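## Task

Put plate E07 into nest OUT and make sure the two remaining plates finish in the nests they started in. Every plate must lie flat within its nest's locators, its well A1 at the corner labelled A1, and stay there without the robot holding it. Open the gripper and pull the arm away at the end.

## Robot and tools

Setup. Two simulated arms, left_arm and right_arm, each with six joints and a parallel gripper. Nest OUT sits between the arms. The other nests form an arc in front of them, going clockwise seen from above: N1, N2, N3, RD. A fixed bar-code scanner stands beside RD. A plate's well A1 is at its cut-off corner. To identify a plate, lay it flat in RD with A1 at the A1 corner and keep the scanner's view clear; the result then shows its ID. The idle arm may be parked out of the way.

Frame. Reported hand positions use one scene frame: origin on the tabletop between the arms, +x out over the table, +z up, left_arm on the +y side. The arm names do not indicate image sides. Positions are in metres with orientation as a wxyz quaternion. The printed position is the point between the finger pads, about 1 cm behind the fingertips, and may be off, more so at long reach. Fingers point along the gripper's +z axis and close along its y axis. Mounting plates and the metal frame behind the arms are fixed obstacles.

execute_actions. Argument actions is a list holding one action (an empty list only returns state and images). An action may have rows, steps and until. rows is a table of 1 to 15 rows; each row covers one control step of 1/30 s. Every row has 14 numbers in [-1, 1], both arms always included: left_arm waist, shoulder, elbow, wrist pitch, wrist yaw, wrist roll, gripper opening, then the same seven for right_arm. The six joint values are offsets, measured from the joint angles the arm had when the action began (the latest angles a result reported), not from the preceding row. They are scaled: 1.0 equals 1.264 rad waist, 1.32 shoulder, 1.276 elbow, 1.83 wrist pitch, 1.686 wrist yaw, 2.022 wrist roll. Joint ranges (rad): waist -2.880 to 2.880, shoulder 0.000 to 3.142, elbow 0.000 to 3.019, wrist pitch -1.693 to 1.571, wrist yaw -1.571 to 1.571, wrist roll -2.094 to 2.094; true ends may differ by 0.019. Asking more than 0.019 rad beyond an end gets the call refused; otherwise the joint stops at its real end and a result may print "joint sent to its limit". The opening value is absolute, not an offset: +1 fully open, -1 closed; closing fully takes about 0.2 s or more.

steps is an integer 1 to 450 (default 15), at least the number of rows. After the last row, each arm keeps heading for the last row's target and grippers keep its command, so long moves need many steps. Joint speed is capped: each joint's target stays within a set lead of its measured angle (0.264 waist, 0.32 shoulder, 0.276 elbow, 0.33 wrist pitch, 0.186 wrist yaw, 0.522 wrist roll, rad), and targets are pulled back if they would place the gripper over 70 mm from where it is. Big moves can take several calls; if steps cut a move short, send the remainder next. Moves of a few mm may not shift the hand. Zero offsets can let an arm sag; to hold it, send the offsets back to the desired angles in a reply's first call, then zeros. "joint command not followed" means the clearance check altered targets; that arm abandons its target and rests until new rows arrive. If an arm is forced too far from its target, both arms abandon targets.

until stops the action at the first step where all conditions hold, e.g. {"scanner": {"code": "e07"}} or {"scanner": {"reads": [">", 0]}}. Numbers need a comparison (=, !=, <, <=, >, >=). It does not halt arm motion. Unknown names or out-of-range values make the whole call fail.

zoom_image takes camera (cam_high, cam_low, cam_left_wrist, cam_right_wrist) and region [x0, y0, x1, y1] in image pixels, top-left origin, at most 504 by 504. Each image is 504x504; calibration (intrinsics, distortion, world-to-camera transforms) is supplied and may be slightly off; wrist camera poses follow their arm's joint readings.

finished_scene takes scene (1 or 2) and ends that scene irreversibly; the goal must already hold. Answering without any tool call ends everything.

Results. The state line gives each arm's pose. Joint positions and velocities are listed per arm in column order (rad, rad/s), then the finger-pad gap in metres (0.094 fully open). grip_measured is the measured opening on the command scale; readings may be off by about 1 mm. To grip, command about 0.03 below grip_measured (less for a lighter grip). The scanner reports code (lower-case ID such as e07, or no_read, never wrong) and reads (count of changes from no_read to an ID).

Cautions. Do not drop plates, knock anything off the table, or shove hard. Keep the arms from hitting or pressing one another. Occasional tugs on a held part or bumps to loose objects can occur. Holding loads heats motors: MOTOR HOT appears at 85 °C, and at 100 °C the arm drops and an OVER-TEMPERATURE FAULT is shown, so avoid long holds. The robot keeps the last command while you deliberate. Smooth, brief motion is preferred.

Each tool is called after ">>>" by a JSON object that holds its "api" and its "payload", one argument or row to a line.

## Session

>>> {"api": "execute_actions", "payload": {
  "actions": []
}}

Scene clock: 0.00 s.
left_arm: end_effector_position=(+0.1613, +0.8057, +0.1638) grip_measured=+1.000 end_effector_quat_wxyz=(+0.102, -0.034, +0.979, +0.171) | right_arm: end_effector_position=(+0.2524, +0.3189, +0.1948) grip_measured=+1.000 end_effector_quat_wxyz=(-0.203, -0.249, +0.930, +0.178)
Joint positions: left_arm=[ 1.409  1.479  1.15  -0.853  0.097  1.23   0.094] | right_arm=[ 1.173  2.109  2.095 -1.629 -0.543  0.45   0.094]
Joint velocities: left_arm=[-0.005 -0.024  0.007  0.002 -0.022 -0.081  0.   ] | right_arm=[-0.015 -0.015 -0.007  0.017 -0.022  0.007  0.   ]
scanner: code=no_read reads=0

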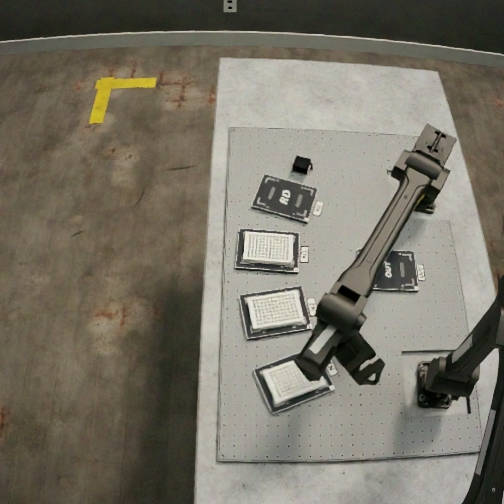

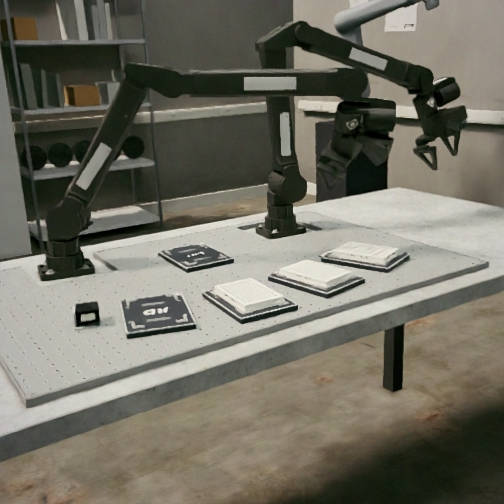

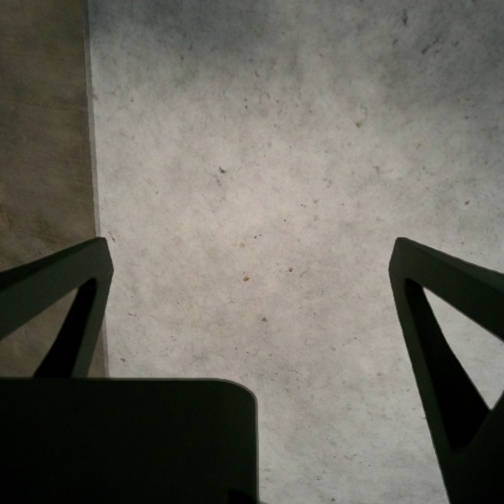

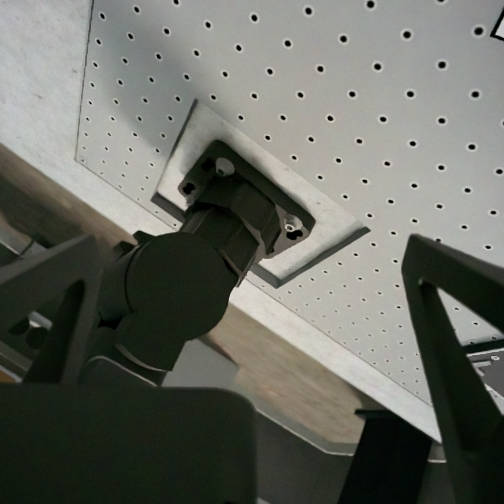

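>>> {"api": "zoom_image", "payload": {
  "camera": "cam_high",
  "region": [210, 130, 470, 430]
}}

>>> {"api": "zoom_image", "payload": {
  "camera": "cam_low",
  "region": [0, 200, 440, 420]
}}

Region (210, 130, 470, 430) of cam_high's 504x504 image, scaled by 1.680, with more detail than that image has; it fills the left 437 columns of this view, and the rest is white.

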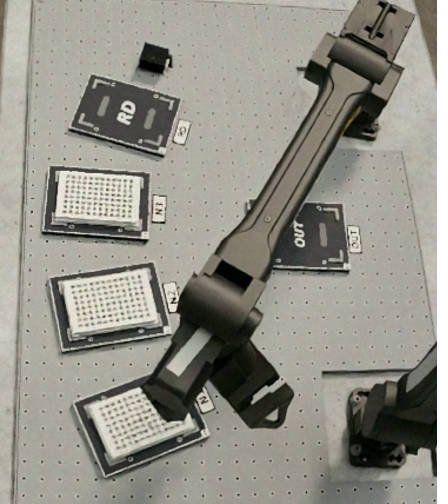

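Region (0, 200, 440, 420) of cam_low's 504x504 image, scaled by 1.145, with more detail than that image has.

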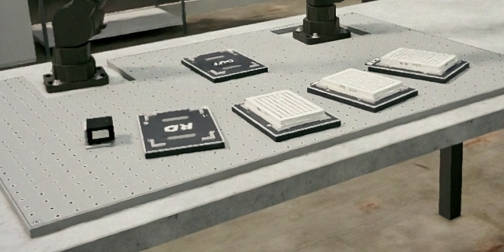

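>>> {"api": "zoom_image", "payload": {
  "camera": "cam_high",
  "region": [225, 140, 345, 290]
}}

>>> {"api": "zoom_image", "payload": {
  "camera": "cam_high",
  "region": [225, 270, 345, 420]
}}

>>> {"api": "zoom_image", "payload": {
  "camera": "cam_high",
  "region": [340, 220, 480, 420]
}}

Region (225, 140, 345, 290) of cam_high's 504x504 image, scaled by 3.360, with more detail than that image has; it fills the left 403 columns of this view, and the rest is white.

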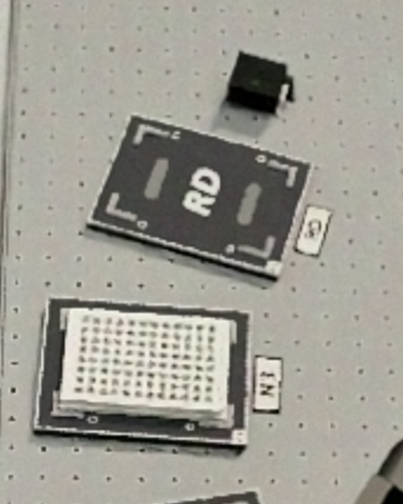

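Region (225, 270, 345, 420) of cam_high's 504x504 image, scaled by 3.360, with more detail than that image has; it fills the left 403 columns of this view, and the rest is white.

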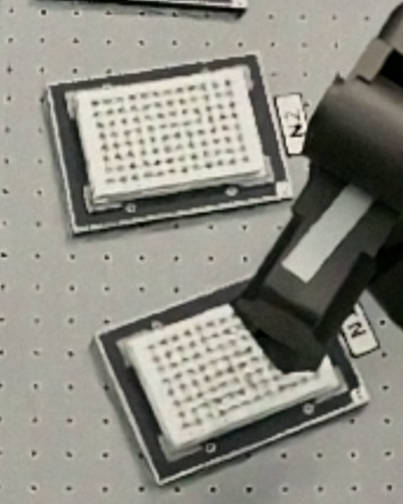

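Region (340, 220, 480, 420) of cam_high's 504x504 image, scaled by 2.520, with more detail than that image has; it fills the left 353 columns of this view, and the rest is white.

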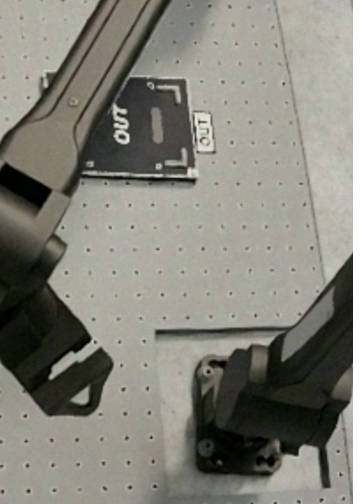

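>>> {"api": "zoom_image", "payload": {
  "camera": "cam_low",
  "region": [190, 260, 310, 330]
}}

>>> {"api": "zoom_image", "payload": {
  "camera": "cam_low",
  "region": [260, 230, 420, 310]
}}

>>> {"api": "zoom_image", "payload": {
  "camera": "cam_low",
  "region": [60, 280, 210, 350]
}}

Region (190, 260, 310, 330) of cam_low's 504x504 image, scaled by 4.200, with more detail than that image has; it fills the top 294 rows of this view, and the rest is white.

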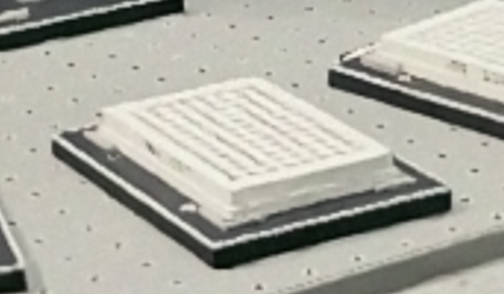

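Region (260, 230, 420, 310) of cam_low's 504x504 image, scaled by 3.150, with more detail than that image has.

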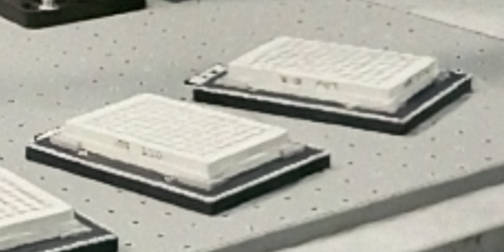

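Region (60, 280, 210, 350) of cam_low's 504x504 image, scaled by 3.360, with more detail than that image has; it fills the top 235 rows of this view, and the rest is white.

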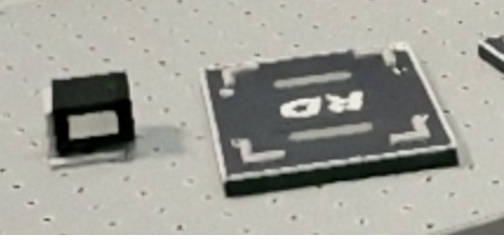

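>>> {"api": "execute_actions", "payload": {
  "actions": [
    {"rows": [[0,0,0,0,0,0,1, -0.04,-0.016,-0.023,0.009,0.032,0.005,1],[0,0,0,0,0,0,1, -0.10,-0.04,-0.058,0.022,0.08,0.012,1],[0,0,0,0,0,0,1, -0.17,-0.063,-0.092,0.035,0.13,0.02,1],[0,0,0,0,0,0,1, -0.25,-0.095,-0.139,0.052,0.19,0.03,1],[0,0,0,0,0,0,1, -0.34,-0.127,-0.185,0.069,0.26,0.04,1],[0,0,0,0,0,0,1, -0.4217,-0.1583,-0.2312,0.0863,0.3221,0.0495,1]], "steps": 60}
  ]
}}

Scene clock: 122.00 s.
left_arm: end_effector_position=(+0.1613, +0.8057, +0.1638) grip_measured=+1.000 end_effector_quat_wxyz=(+0.102, -0.034, +0.979, +0.171) | right_arm: end_effector_position=(+0.5032, -0.0012, +0.1848) grip_measured=+1.000 end_effector_quat_wxyz=(-0.002, +0.036, +0.999, -0.002)
Joint positions: left_arm=[ 1.409  1.479  1.15  -0.853  0.097  1.23   0.094] | right_arm=[ 0.646  1.904  1.811 -1.483  0.001  0.541  0.094]
Joint velocities: left_arm=[-0.015 -0.005  0.007 -0.012  0.007 -0.022  0.   ] | right_arm=[-0.015 -0.005 -0.017 -0.007  0.037 -0.007  0.   ]
scanner: code=no_read reads=0
camera_calibration (this result's frames):
cam_right_wrist: T_world_to_cam=[[-0.0776588, -0.996847, 0.0163105, 0.0334615], [-0.808249, 0.0725275, 0.584357, 0.309328], [-0.583697, 0.0321975, -0.811333, 0.564068], [0, 0, 0, 1]] pos_world=[0.581858, -0.00724039, 0.276343]

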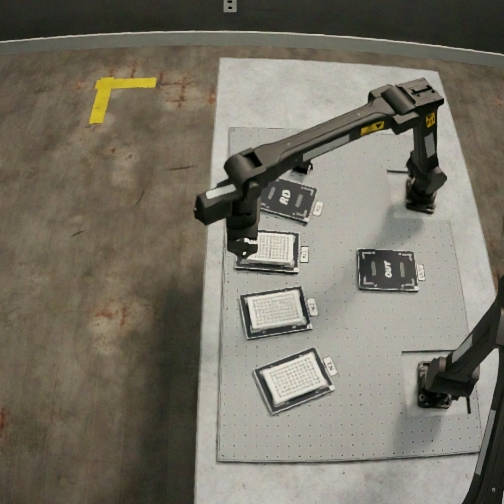

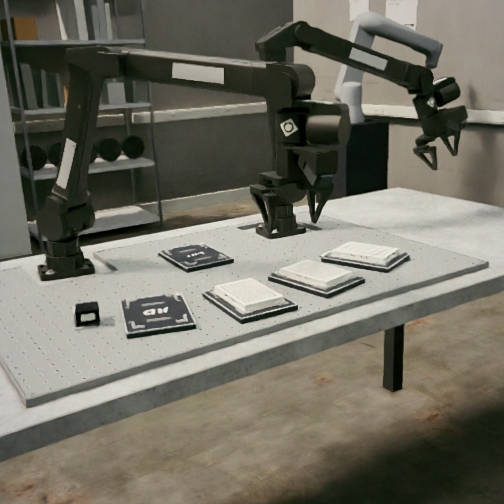

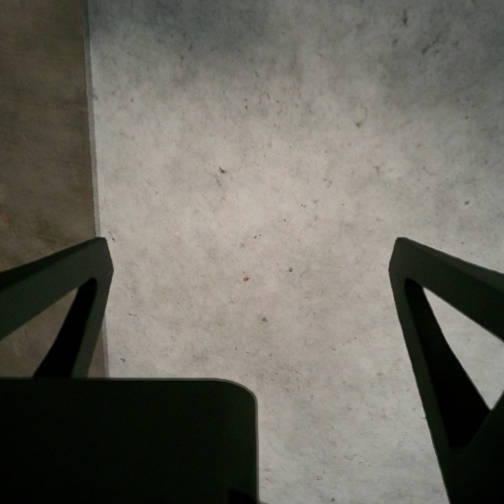

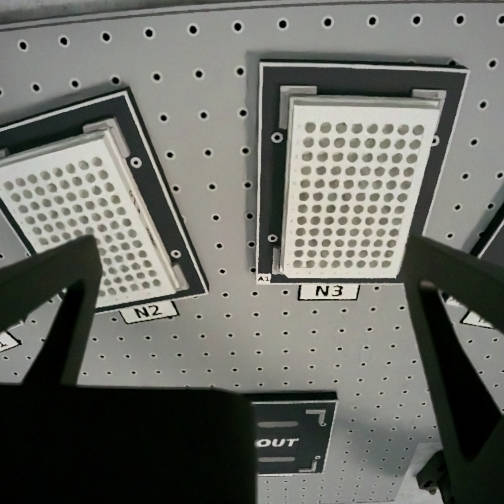

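>>> {"api": "zoom_image", "payload": {
  "camera": "cam_right_wrist",
  "region": [230, 40, 490, 320]
}}

>>> {"api": "zoom_image", "payload": {
  "camera": "cam_right_wrist",
  "region": [0, 70, 240, 340]
}}

Region (230, 40, 490, 320) of cam_right_wrist's 504x504 image, scaled by 1.800, with more detail than that image has; it fills the left 468 columns of this view, and the rest is white.

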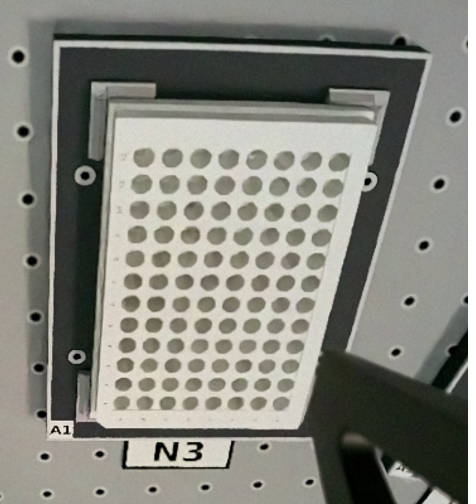

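Region (0, 70, 240, 340) of cam_right_wrist's 504x504 image, scaled by 1.867, with more detail than that image has.

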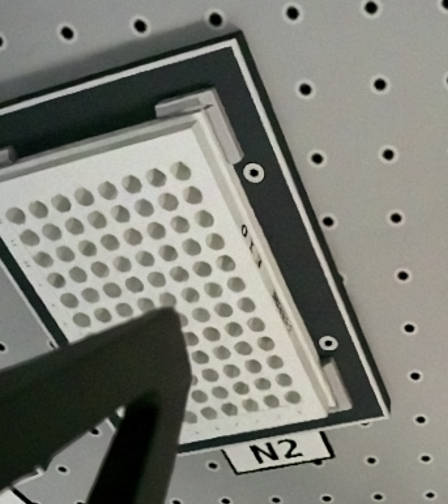

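>>> {"api": "zoom_image", "payload": {
  "camera": "cam_right_wrist",
  "region": [110, 170, 180, 270]
}}

Region (110, 170, 180, 270) of cam_right_wrist's 504x504 image, scaled by 5.040, with more detail than that image has; it fills the left 353 columns of this view, and the rest is white.

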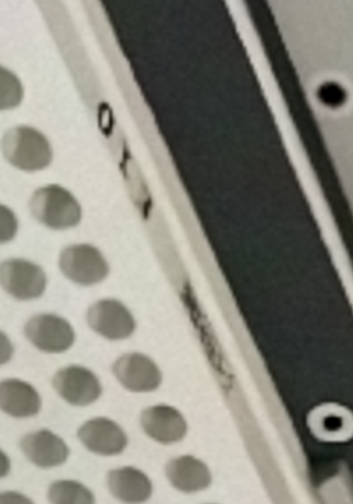

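>>> {"api": "zoom_image", "payload": {
  "camera": "cam_low",
  "region": [335, 245, 395, 270]
}}

>>> {"api": "zoom_image", "payload": {
  "camera": "cam_low",
  "region": [280, 265, 340, 290]
}}

>>> {"api": "zoom_image", "payload": {
  "camera": "cam_low",
  "region": [210, 285, 260, 315]
}}

Region (335, 245, 395, 270) of cam_low's 504x504 image, scaled by 8.400, with more detail than that image has; it fills the top 210 rows of this view, and the rest is white.

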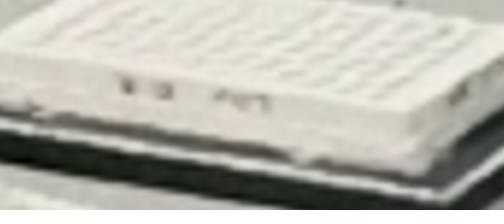

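Region (280, 265, 340, 290) of cam_low's 504x504 image, scaled by 8.400, with more detail than that image has; it fills the top 210 rows of this view, and the rest is white.

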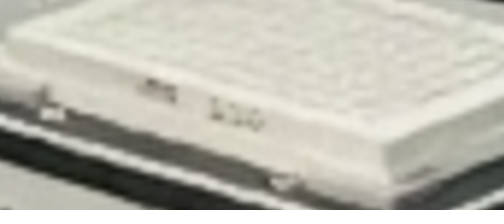

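Region (210, 285, 260, 315) of cam_low's 504x504 image, scaled by 10.080, with more detail than that image has; it fills the top 302 rows of this view, and the rest is white.

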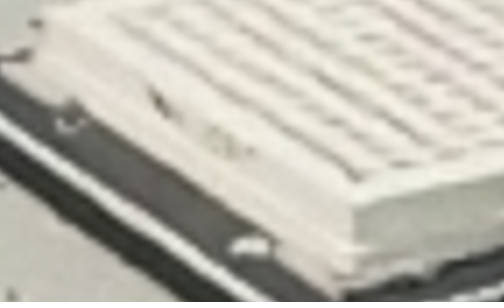

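>>> {"api": "zoom_image", "payload": {
  "camera": "cam_high",
  "region": [370, 70, 480, 230]
}}

Region (370, 70, 480, 230) of cam_high's 504x504 image, scaled by 3.150, with more detail than that image has; it fills the left 346 columns of this view, and the rest is white.

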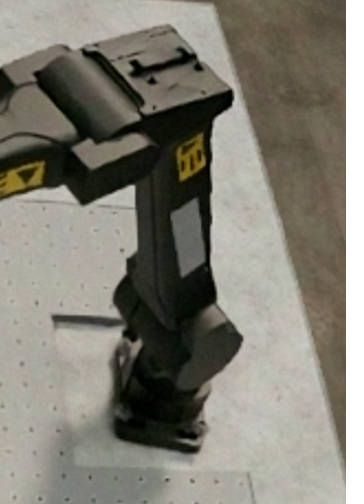

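>>> {"api": "execute_actions", "payload": {
  "actions": [
    {"rows": [[0,0,0,0,0,0,1, -0.02,-0.015,-0.03,0.011,0,0.05,1],[0,0,0,0,0,0,1, -0.05,-0.035,-0.075,0.028,0,0.13,1],[0,0,0,0,0,0,1, -0.09,-0.065,-0.14,0.05,0,0.24,1],[0,0,0,0,0,0,1, -0.13,-0.095,-0.2,0.075,0,0.36,1],[0,0,0,0,0,0,1, -0.17,-0.125,-0.27,0.1,0,0.47,1],[0,0,0,0,0,0,1, -0.21,-0.15,-0.33,0.12,0,0.57,1],[0,0,0,0,0,0,1, -0.2342,-0.1697,-0.3636,0.1339,0,0.6375,1]], "steps": 50}
  ]
}}

Scene clock: 241.63 s.
left_arm: end_effector_position=(+0.1613, +0.8057, +0.1638) grip_measured=+1.000 end_effector_quat_wxyz=(+0.102, -0.034, +0.979, +0.171) | right_arm: end_effector_position=(+0.4594, -0.1832, +0.1264) grip_measured=+1.000 end_effector_quat_wxyz=(-0.004, +0.734, +0.679, -0.008)
Joint positions: left_arm=[ 1.409  1.479  1.15  -0.853  0.097  1.23   0.094] | right_arm=[ 0.351  1.686  1.348 -1.25   0.002  1.82   0.094]
Joint velocities: left_arm=[-0.024 -0.015 -0.002 -0.017 -0.022 -0.051  0.   ] | right_arm=[-0.024  0.005 -0.007 -0.007  0.007  0.007  0.   ]
scanner: code=no_read reads=0
camera_calibration (this result's frames):
cam_right_wrist: T_world_to_cam=[[-0.996194, 0.0821195, 0.0292172, 0.467531], [0.0839417, 0.813604, 0.575328, 0.0483245], [0.0234744, 0.575591, -0.817401, 0.318316], [0, 0, 0, 1]] pos_world=[0.454222, -0.26093, 0.218729]

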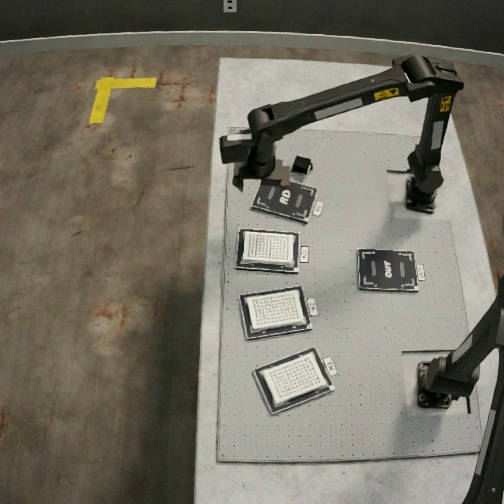

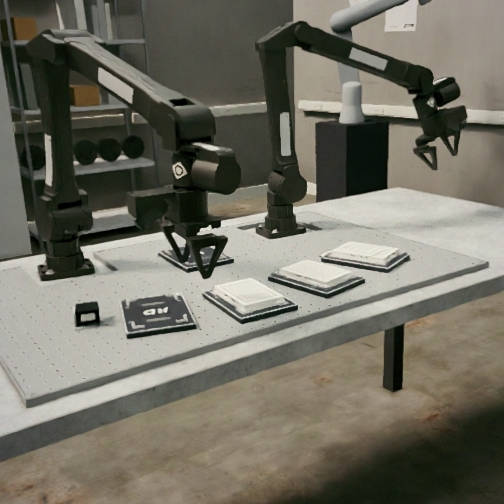

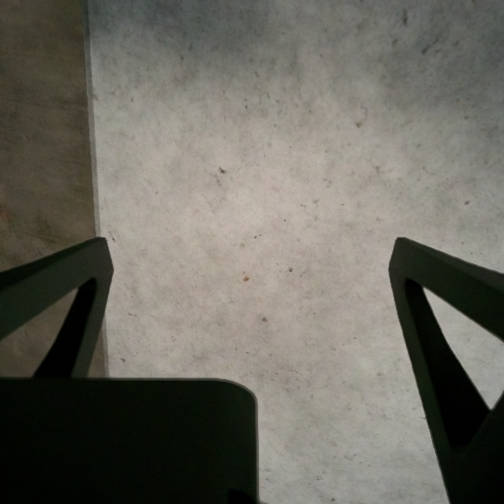

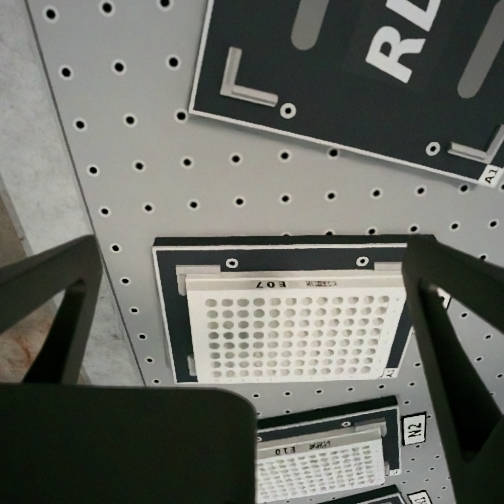

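>>> {"api": "zoom_image", "payload": {
  "camera": "cam_right_wrist",
  "region": [230, 265, 360, 305]
}}

>>> {"api": "zoom_image", "payload": {
  "camera": "cam_right_wrist",
  "region": [250, 425, 380, 475]
}}

Region (230, 265, 360, 305) of cam_right_wrist's 504x504 image, scaled by 3.877, with more detail than that image has; it fills the top 155 rows of this view, and the rest is white.

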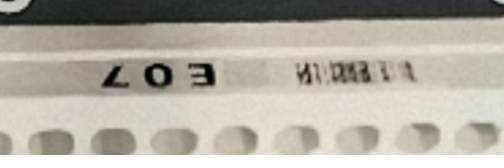

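Region (250, 425, 380, 475) of cam_right_wrist's 504x504 image, scaled by 3.877, with more detail than that image has; it fills the top 194 rows of this view, and the rest is white.

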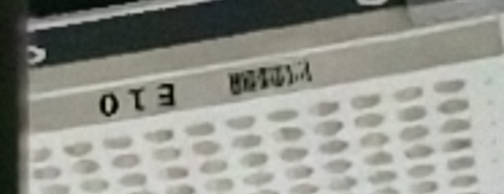

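>>> {"api": "zoom_image", "payload": {
  "camera": "cam_right_wrist",
  "region": [140, 220, 440, 400]
}}

Region (140, 220, 440, 400) of cam_right_wrist's 504x504 image, scaled by 1.680, with more detail than that image has; it fills the top 302 rows of this view, and the rest is white.

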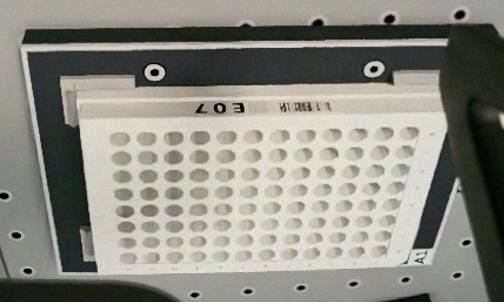

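>>> {"api": "execute_actions", "payload": {
  "actions": [
    {"rows": [[0,0,0,0,0,0,1, 0.015,0,0,0,0,-0.05,1],[0,0,0,0,0,0,1, 0.04,0,0,0,0,-0.13,1],[0,0,0,0,0,0,1, 0.07,0,0,0,0,-0.24,1],[0,0,0,0,0,0,1, 0.10,0,0,0,0,-0.36,1],[0,0,0,0,0,0,1, 0.135,0,0,0,0,-0.48,1],[0,0,0,0,0,0,1, 0.165,0,0,0,0,-0.58,1],[0,0,0,0,0,0,1, 0.188,0,0,0,0,-0.657,1]], "steps": 36}
  ]
}}

Scene clock: 362.83 s.
left_arm: end_effector_position=(+0.1613, +0.8057, +0.1638) grip_measured=+1.000 end_effector_quat_wxyz=(+0.102, -0.034, +0.979, +0.171) | right_arm: end_effector_position=(+0.4259, -0.0712, +0.1264) grip_measured=+1.000 end_effector_quat_wxyz=(-0.008, +0.046, +0.999, -0.004)
Joint positions: left_arm=[ 1.409  1.479  1.15  -0.853  0.097  1.23   0.094] | right_arm=[ 0.59   1.686  1.348 -1.25   0.001  0.503  0.094]
Joint velocities: left_arm=[ 0.005 -0.015  0.002  0.007  0.022 -0.022  0.   ] | right_arm=[ 0.005 -0.015 -0.002  0.012  0.007 -0.051  0.   ]
scanner: code=no_read reads=0
camera_calibration (this result's frames):
cam_right_wrist: T_world_to_cam=[[-0.0956841, -0.995156, 0.0225486, -0.0344251], [-0.800523, 0.090394, 0.592445, 0.283108], [-0.591614, 0.0386369, -0.805295, 0.476883], [0, 0, 0, 1]] pos_world=[0.505471, -0.078275, 0.217082]

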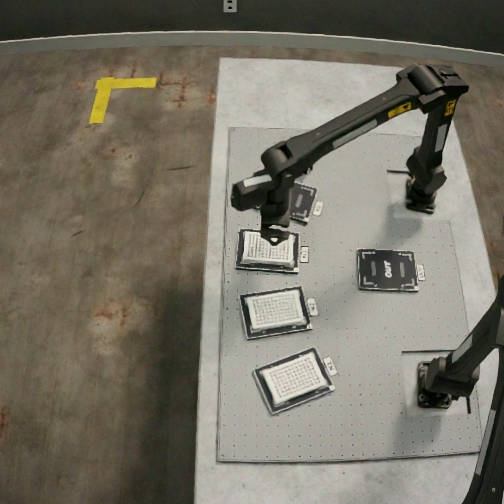

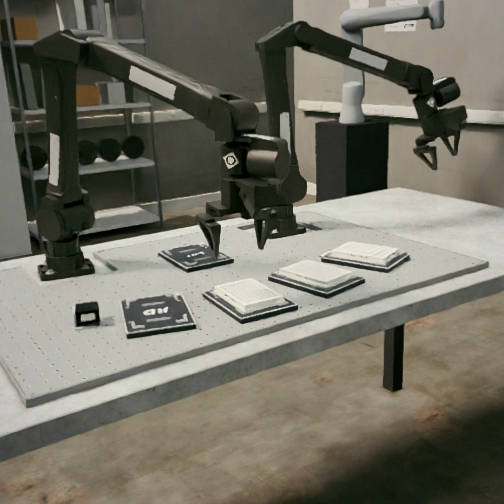

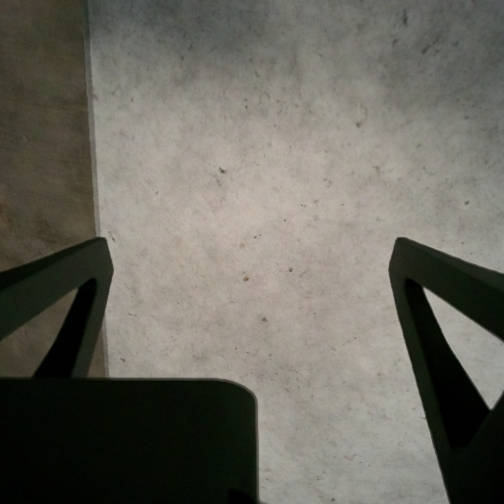

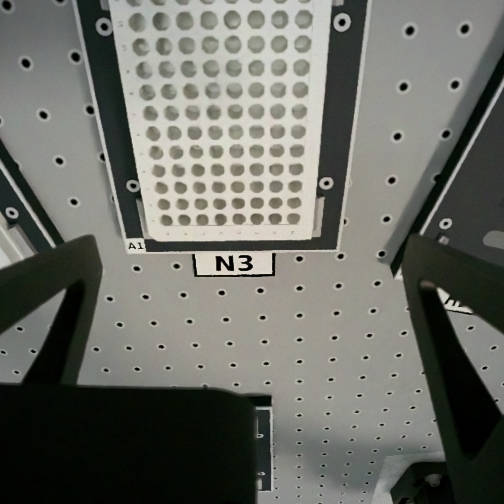

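>>> {"api": "zoom_image", "payload": {
  "camera": "cam_right_wrist",
  "region": [70, 0, 390, 290]
}}

Region (70, 0, 390, 290) of cam_right_wrist's 504x504 image, scaled by 1.575, with more detail than that image has; it fills the top 457 rows of this view, and the rest is white.

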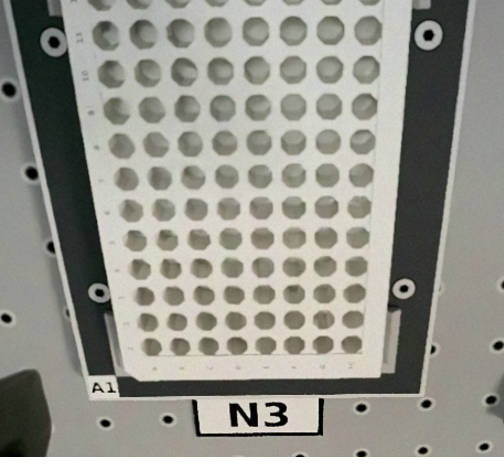

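>>> {"api": "zoom_image", "payload": {
  "camera": "cam_right_wrist",
  "region": [60, 210, 450, 400]
}}

Region (60, 210, 450, 400) of cam_right_wrist's 504x504 image, scaled by 1.292, with more detail than that image has; it fills the top 246 rows of this view, and the rest is white.

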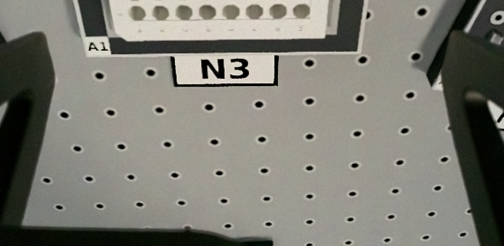

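>>> {"api": "execute_actions", "payload": {
  "actions": [
    {"rows": [[0,0,0,0,0,0,1, 0,0.008,-0.003,0.01,0,0,1],[0,0,0,0,0,0,1, 0,0.022,-0.008,0.025,0,0,1],[0,0,0,0,0,0,1, 0,0.04,-0.015,0.046,0,0,1],[0,0,0,0,0,0,1, 0,0.058,-0.021,0.066,0,0,1],[0,0,0,0,0,0,1, 0,0.074,-0.027,0.084,0,0,1],[0,0,0,0,0,0,1, 0,0.0853,-0.0313,0.0973,0,0,1]], "steps": 24}
  ]
}}

Scene clock: 458.87 s.
left_arm: end_effector_position=(+0.1613, +0.8057, +0.1638) grip_measured=+1.000 end_effector_quat_wxyz=(+0.102, -0.034, +0.979, +0.171) | right_arm: end_effector_position=(+0.4443, -0.0633, +0.0593) grip_measured=+1.000 end_effector_quat_wxyz=(-0.000, +0.045, +0.999, -0.001)
Joint positions: left_arm=[ 1.409  1.479  1.15  -0.853  0.097  1.23   0.094] | right_arm=[ 0.59   1.795  1.306 -1.083  0.001  0.501  0.094]
Joint velocities: left_arm=[ 0.015  0.005 -0.007 -0.012  0.037  0.022  0.   ] | right_arm=[-0.015  0.005 -0.002 -0.002 -0.051 -0.037  0.   ]
scanner: code=no_read reads=0
camera_calibration (this result's frames):
cam_right_wrist: T_world_to_cam=[[-0.0944341, -0.995419, 0.0149503, -0.023329], [-0.809068, 0.0854883, 0.581464, 0.340923], [-0.580079, 0.0428143, -0.813435, 0.429025], [0, 0, 0, 1]] pos_world=[0.522495, -0.0707354, 0.151098]

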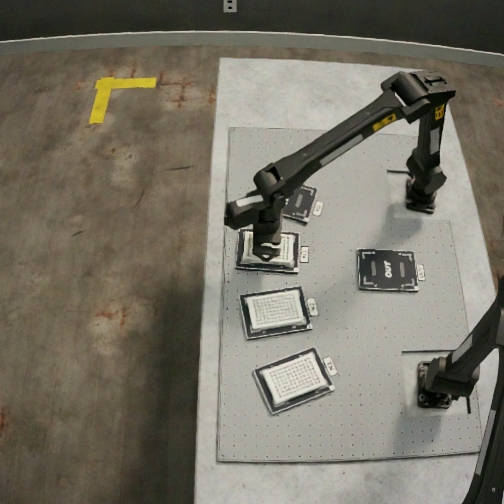

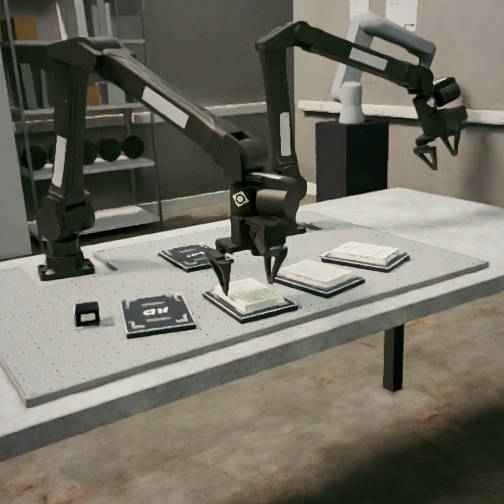

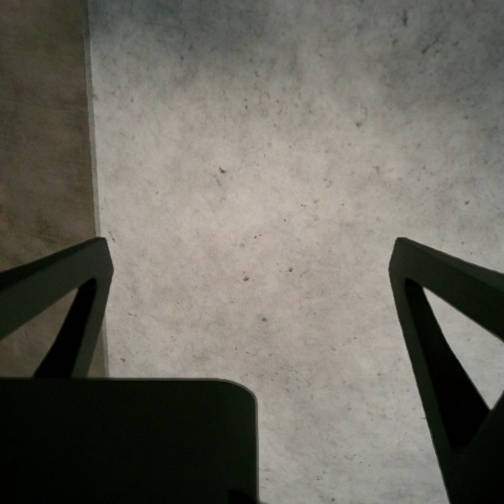

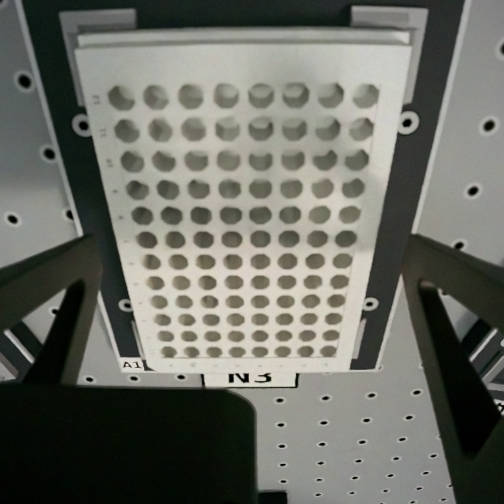

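>>> {"api": "zoom_image", "payload": {
  "camera": "cam_right_wrist",
  "region": [60, 130, 450, 390]
}}

>>> {"api": "zoom_image", "payload": {
  "camera": "cam_low",
  "region": [180, 230, 320, 340]
}}

Region (60, 130, 450, 390) of cam_right_wrist's 504x504 image, scaled by 1.292, with more detail than that image has.

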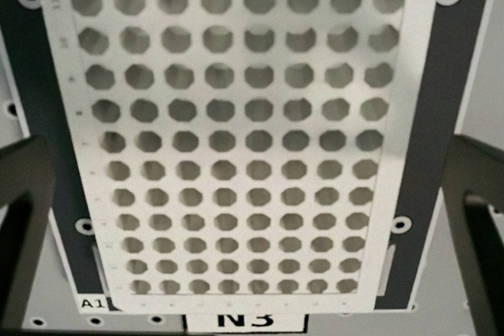

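Region (180, 230, 320, 340) of cam_low's 504x504 image, scaled by 3.600, with more detail than that image has; it fills the top 396 rows of this view, and the rest is white.

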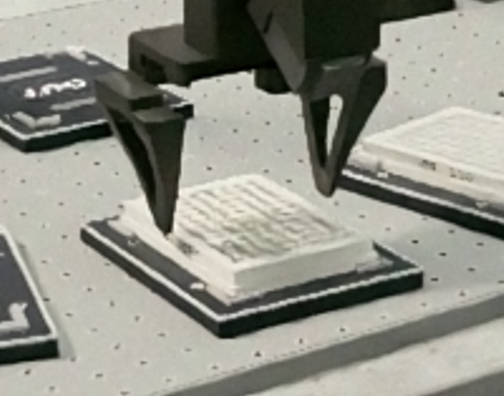

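>>> {"api": "execute_actions", "payload": {
  "actions": [
    {"rows": [[0,0,0,0,0,0,1, 0.001,0.003,-0.002,0.004,0,0.001,1],[0,0,0,0,0,0,1, 0.002,0.007,-0.006,0.011,0,0.002,1],[0,0,0,0,0,0,1, 0.003,0.012,-0.010,0.019,0,0.004,1],[0,0,0,0,0,0,1, 0.004,0.017,-0.014,0.026,0,0.005,1],[0,0,0,0,0,0,1, 0.0047,0.022,-0.0176,0.0337,0,0.006,1]], "steps": 20}
  ]
}}

Scene clock: 555.97 s.
left_arm: end_effector_position=(+0.1613, +0.8057, +0.1638) grip_measured=+1.000 end_effector_quat_wxyz=(+0.102, -0.034, +0.979, +0.171) | right_arm: end_effector_position=(+0.4497, -0.0609, +0.0545) grip_measured=+1.000 end_effector_quat_wxyz=(+0.015, +0.046, +0.999, +0.007)
Joint positions: left_arm=[ 1.409  1.479  1.15  -0.853  0.097  1.23   0.094] | right_arm=[ 0.59   1.795  1.291 -1.034  0.001  0.504  0.094]
Joint velocities: left_arm=[ 0.005 -0.005 -0.012 -0.017  0.051 -0.037  0.   ] | right_arm=[-0.005 -0.005  0.012 -0.002 -0.037 -0.066  0.   ]
scanner: code=no_read reads=0
camera_calibration (this result's frames):
cam_right_wrist: T_world_to_cam=[[-0.0972988, -0.995253, -0.001954, -0.0181802], [-0.826948, 0.0797519, 0.556594, 0.3569], [-0.553797, 0.0557718, -0.830782, 0.418119], [0, 0, 0, 1]] pos_world=[0.524922, -0.0698767, 0.148681]

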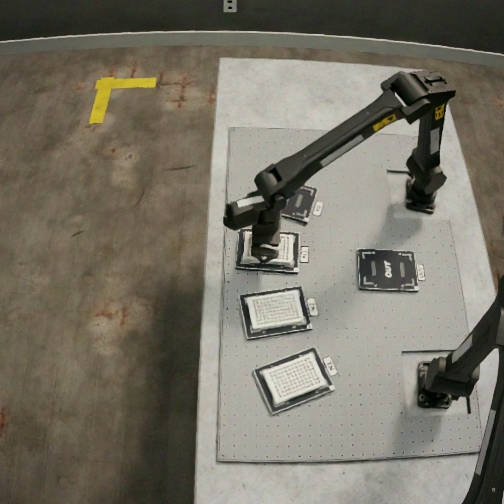

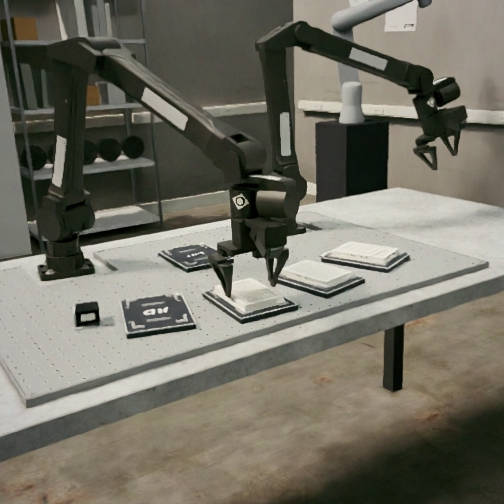

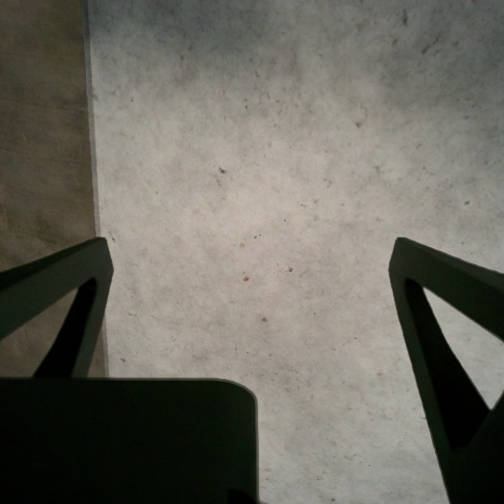

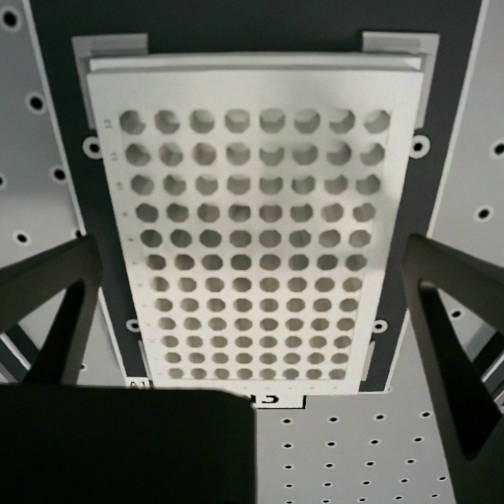

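>>> {"api": "zoom_image", "payload": {
  "camera": "cam_low",
  "region": [195, 250, 305, 330]
}}

>>> {"api": "zoom_image", "payload": {
  "camera": "cam_right_wrist",
  "region": [60, 130, 450, 390]
}}

Region (195, 250, 305, 330) of cam_low's 504x504 image, scaled by 4.582, with more detail than that image has; it fills the top 367 rows of this view, and the rest is white.

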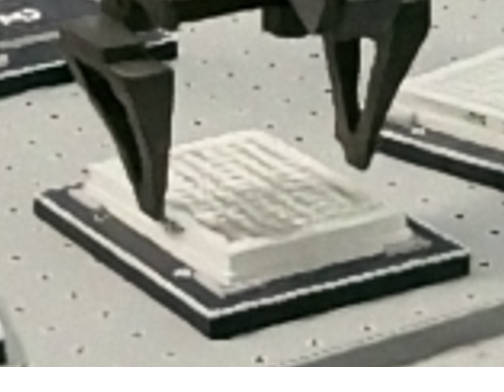

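Region (60, 130, 450, 390) of cam_right_wrist's 504x504 image, scaled by 1.292, with more detail than that image has.

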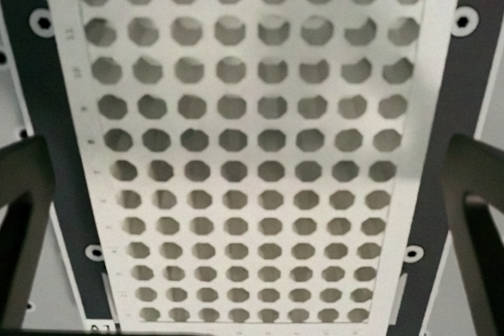

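>>> {"api": "execute_actions", "payload": {
  "actions": [
    {"rows": [[0,0,0,0,0,0,1, 0,0.03,0,0,0,0,1],[0,0,0,0,0,0,1, 0,0.045,0,0,0,0,1],[0,0,0,0,0,0,1, 0,0.045,0,0,0,0,1],[0,0,0,0,0,0,1, 0,0.036,0,0,0,0,1],[0,0,0,0,0,0,1, 0,0.028,0,0,0,0,1]], "steps": 18}
  ]
}}

Scene clock: 651.07 s.
left_arm: end_effector_position=(+0.1613, +0.8057, +0.1638) grip_measured=+1.000 end_effector_quat_wxyz=(+0.102, -0.034, +0.979, +0.171) | right_arm: end_effector_position=(+0.4485, -0.0614, +0.0465) grip_measured=+1.000 end_effector_quat_wxyz=(+0.008, +0.046, +0.999, +0.003)
Joint positions: left_arm=[ 1.409  1.479  1.15  -0.853  0.097  1.23   0.094] | right_arm=[ 0.59   1.811  1.291 -1.034  0.001  0.504  0.094]
Joint velocities: left_arm=[-0.005 -0.005 -0.002  0.002 -0.066  0.007  0.   ] | right_arm=[-0.005 -0.005 -0.007 -0.012 -0.007 -0.022  0.   ]
scanner: code=no_read reads=0
camera_calibration (this result's frames):
cam_right_wrist: T_world_to_cam=[[-0.0972681, -0.99524, 0.00603579, -0.0192198], [-0.81849, 0.083441, 0.568429, 0.356326], [-0.566227, 0.0503498, -0.82271, 0.415639], [0, 0, 0, 1]] pos_world=[0.525125, -0.0697878, 0.13952]

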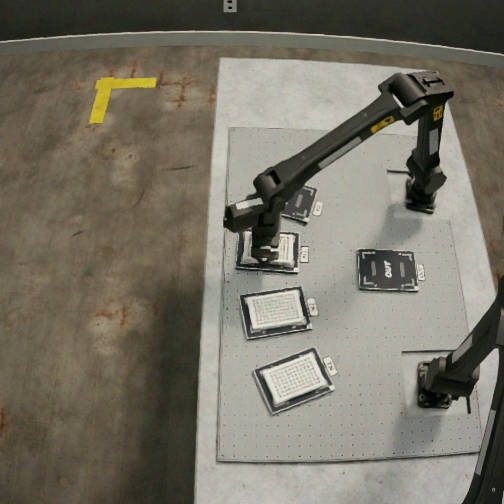

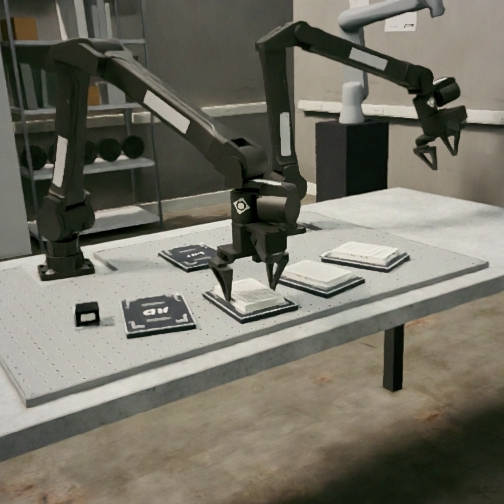

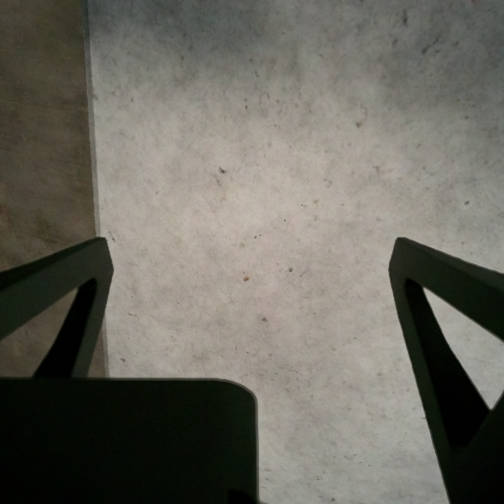

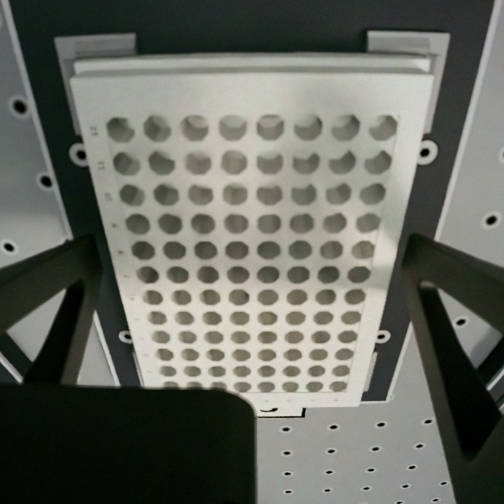

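>>> {"api": "execute_actions", "payload": {
  "actions": []
}}

Scene clock: 674.87 s.
left_arm: end_effector_position=(+0.1613, +0.8057, +0.1638) grip_measured=+1.000 end_effector_quat_wxyz=(+0.102, -0.034, +0.979, +0.171) | right_arm: end_effector_position=(+0.4485, -0.0614, +0.0465) grip_measured=+1.000 end_effector_quat_wxyz=(+0.008, +0.046, +0.999, +0.003)
Joint positions: left_arm=[ 1.409  1.479  1.15  -0.853  0.097  1.23   0.094] | right_arm=[ 0.59   1.811  1.291 -1.034  0.001  0.504  0.094]
Joint velocities: left_arm=[-0.005  0.005 -0.012  0.007  0.022  0.051  0.   ] | right_arm=[-0.015  0.005  0.002 -0.007 -0.022  0.022  0.   ]
scanner: code=no_read reads=0
camera_calibration (this result's frames):
cam_right_wrist: T_world_to_cam=[[-0.0972681, -0.99524, 0.00603579, -0.0192198], [-0.81849, 0.083441, 0.568429, 0.356326], [-0.566227, 0.0503498, -0.82271, 0.415639], [0, 0, 0, 1]] pos_world=[0.525125, -0.0697878, 0.13952]

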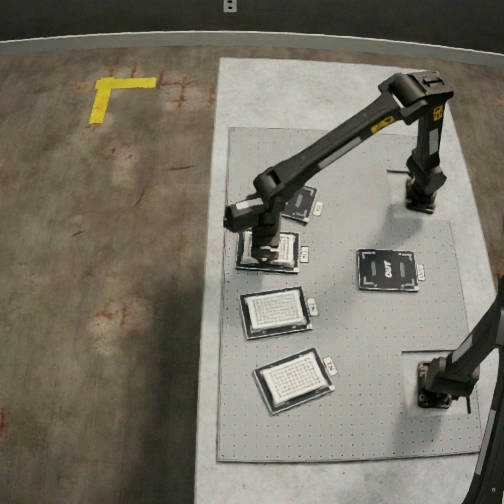

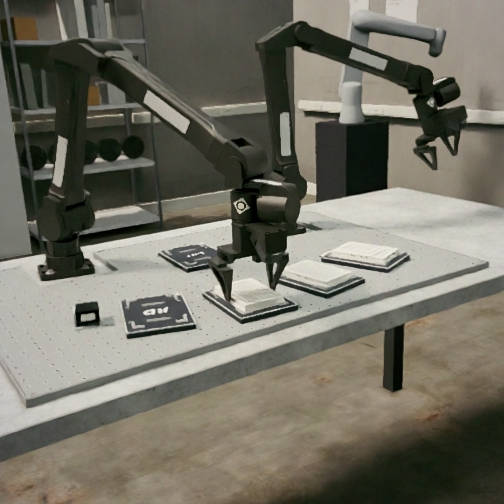

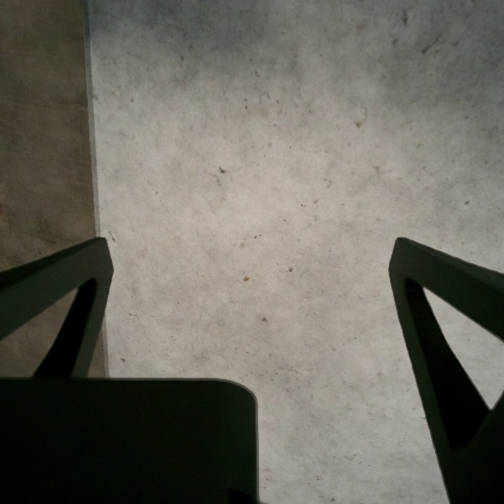

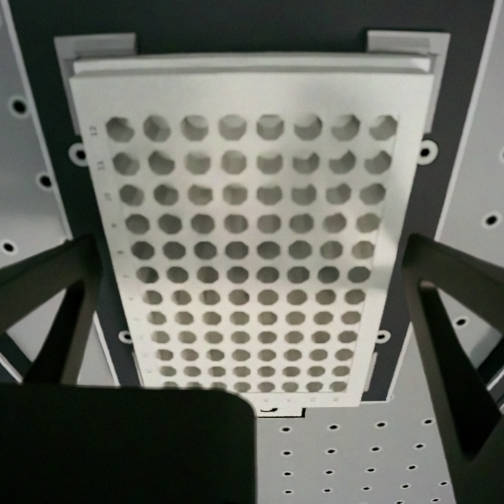

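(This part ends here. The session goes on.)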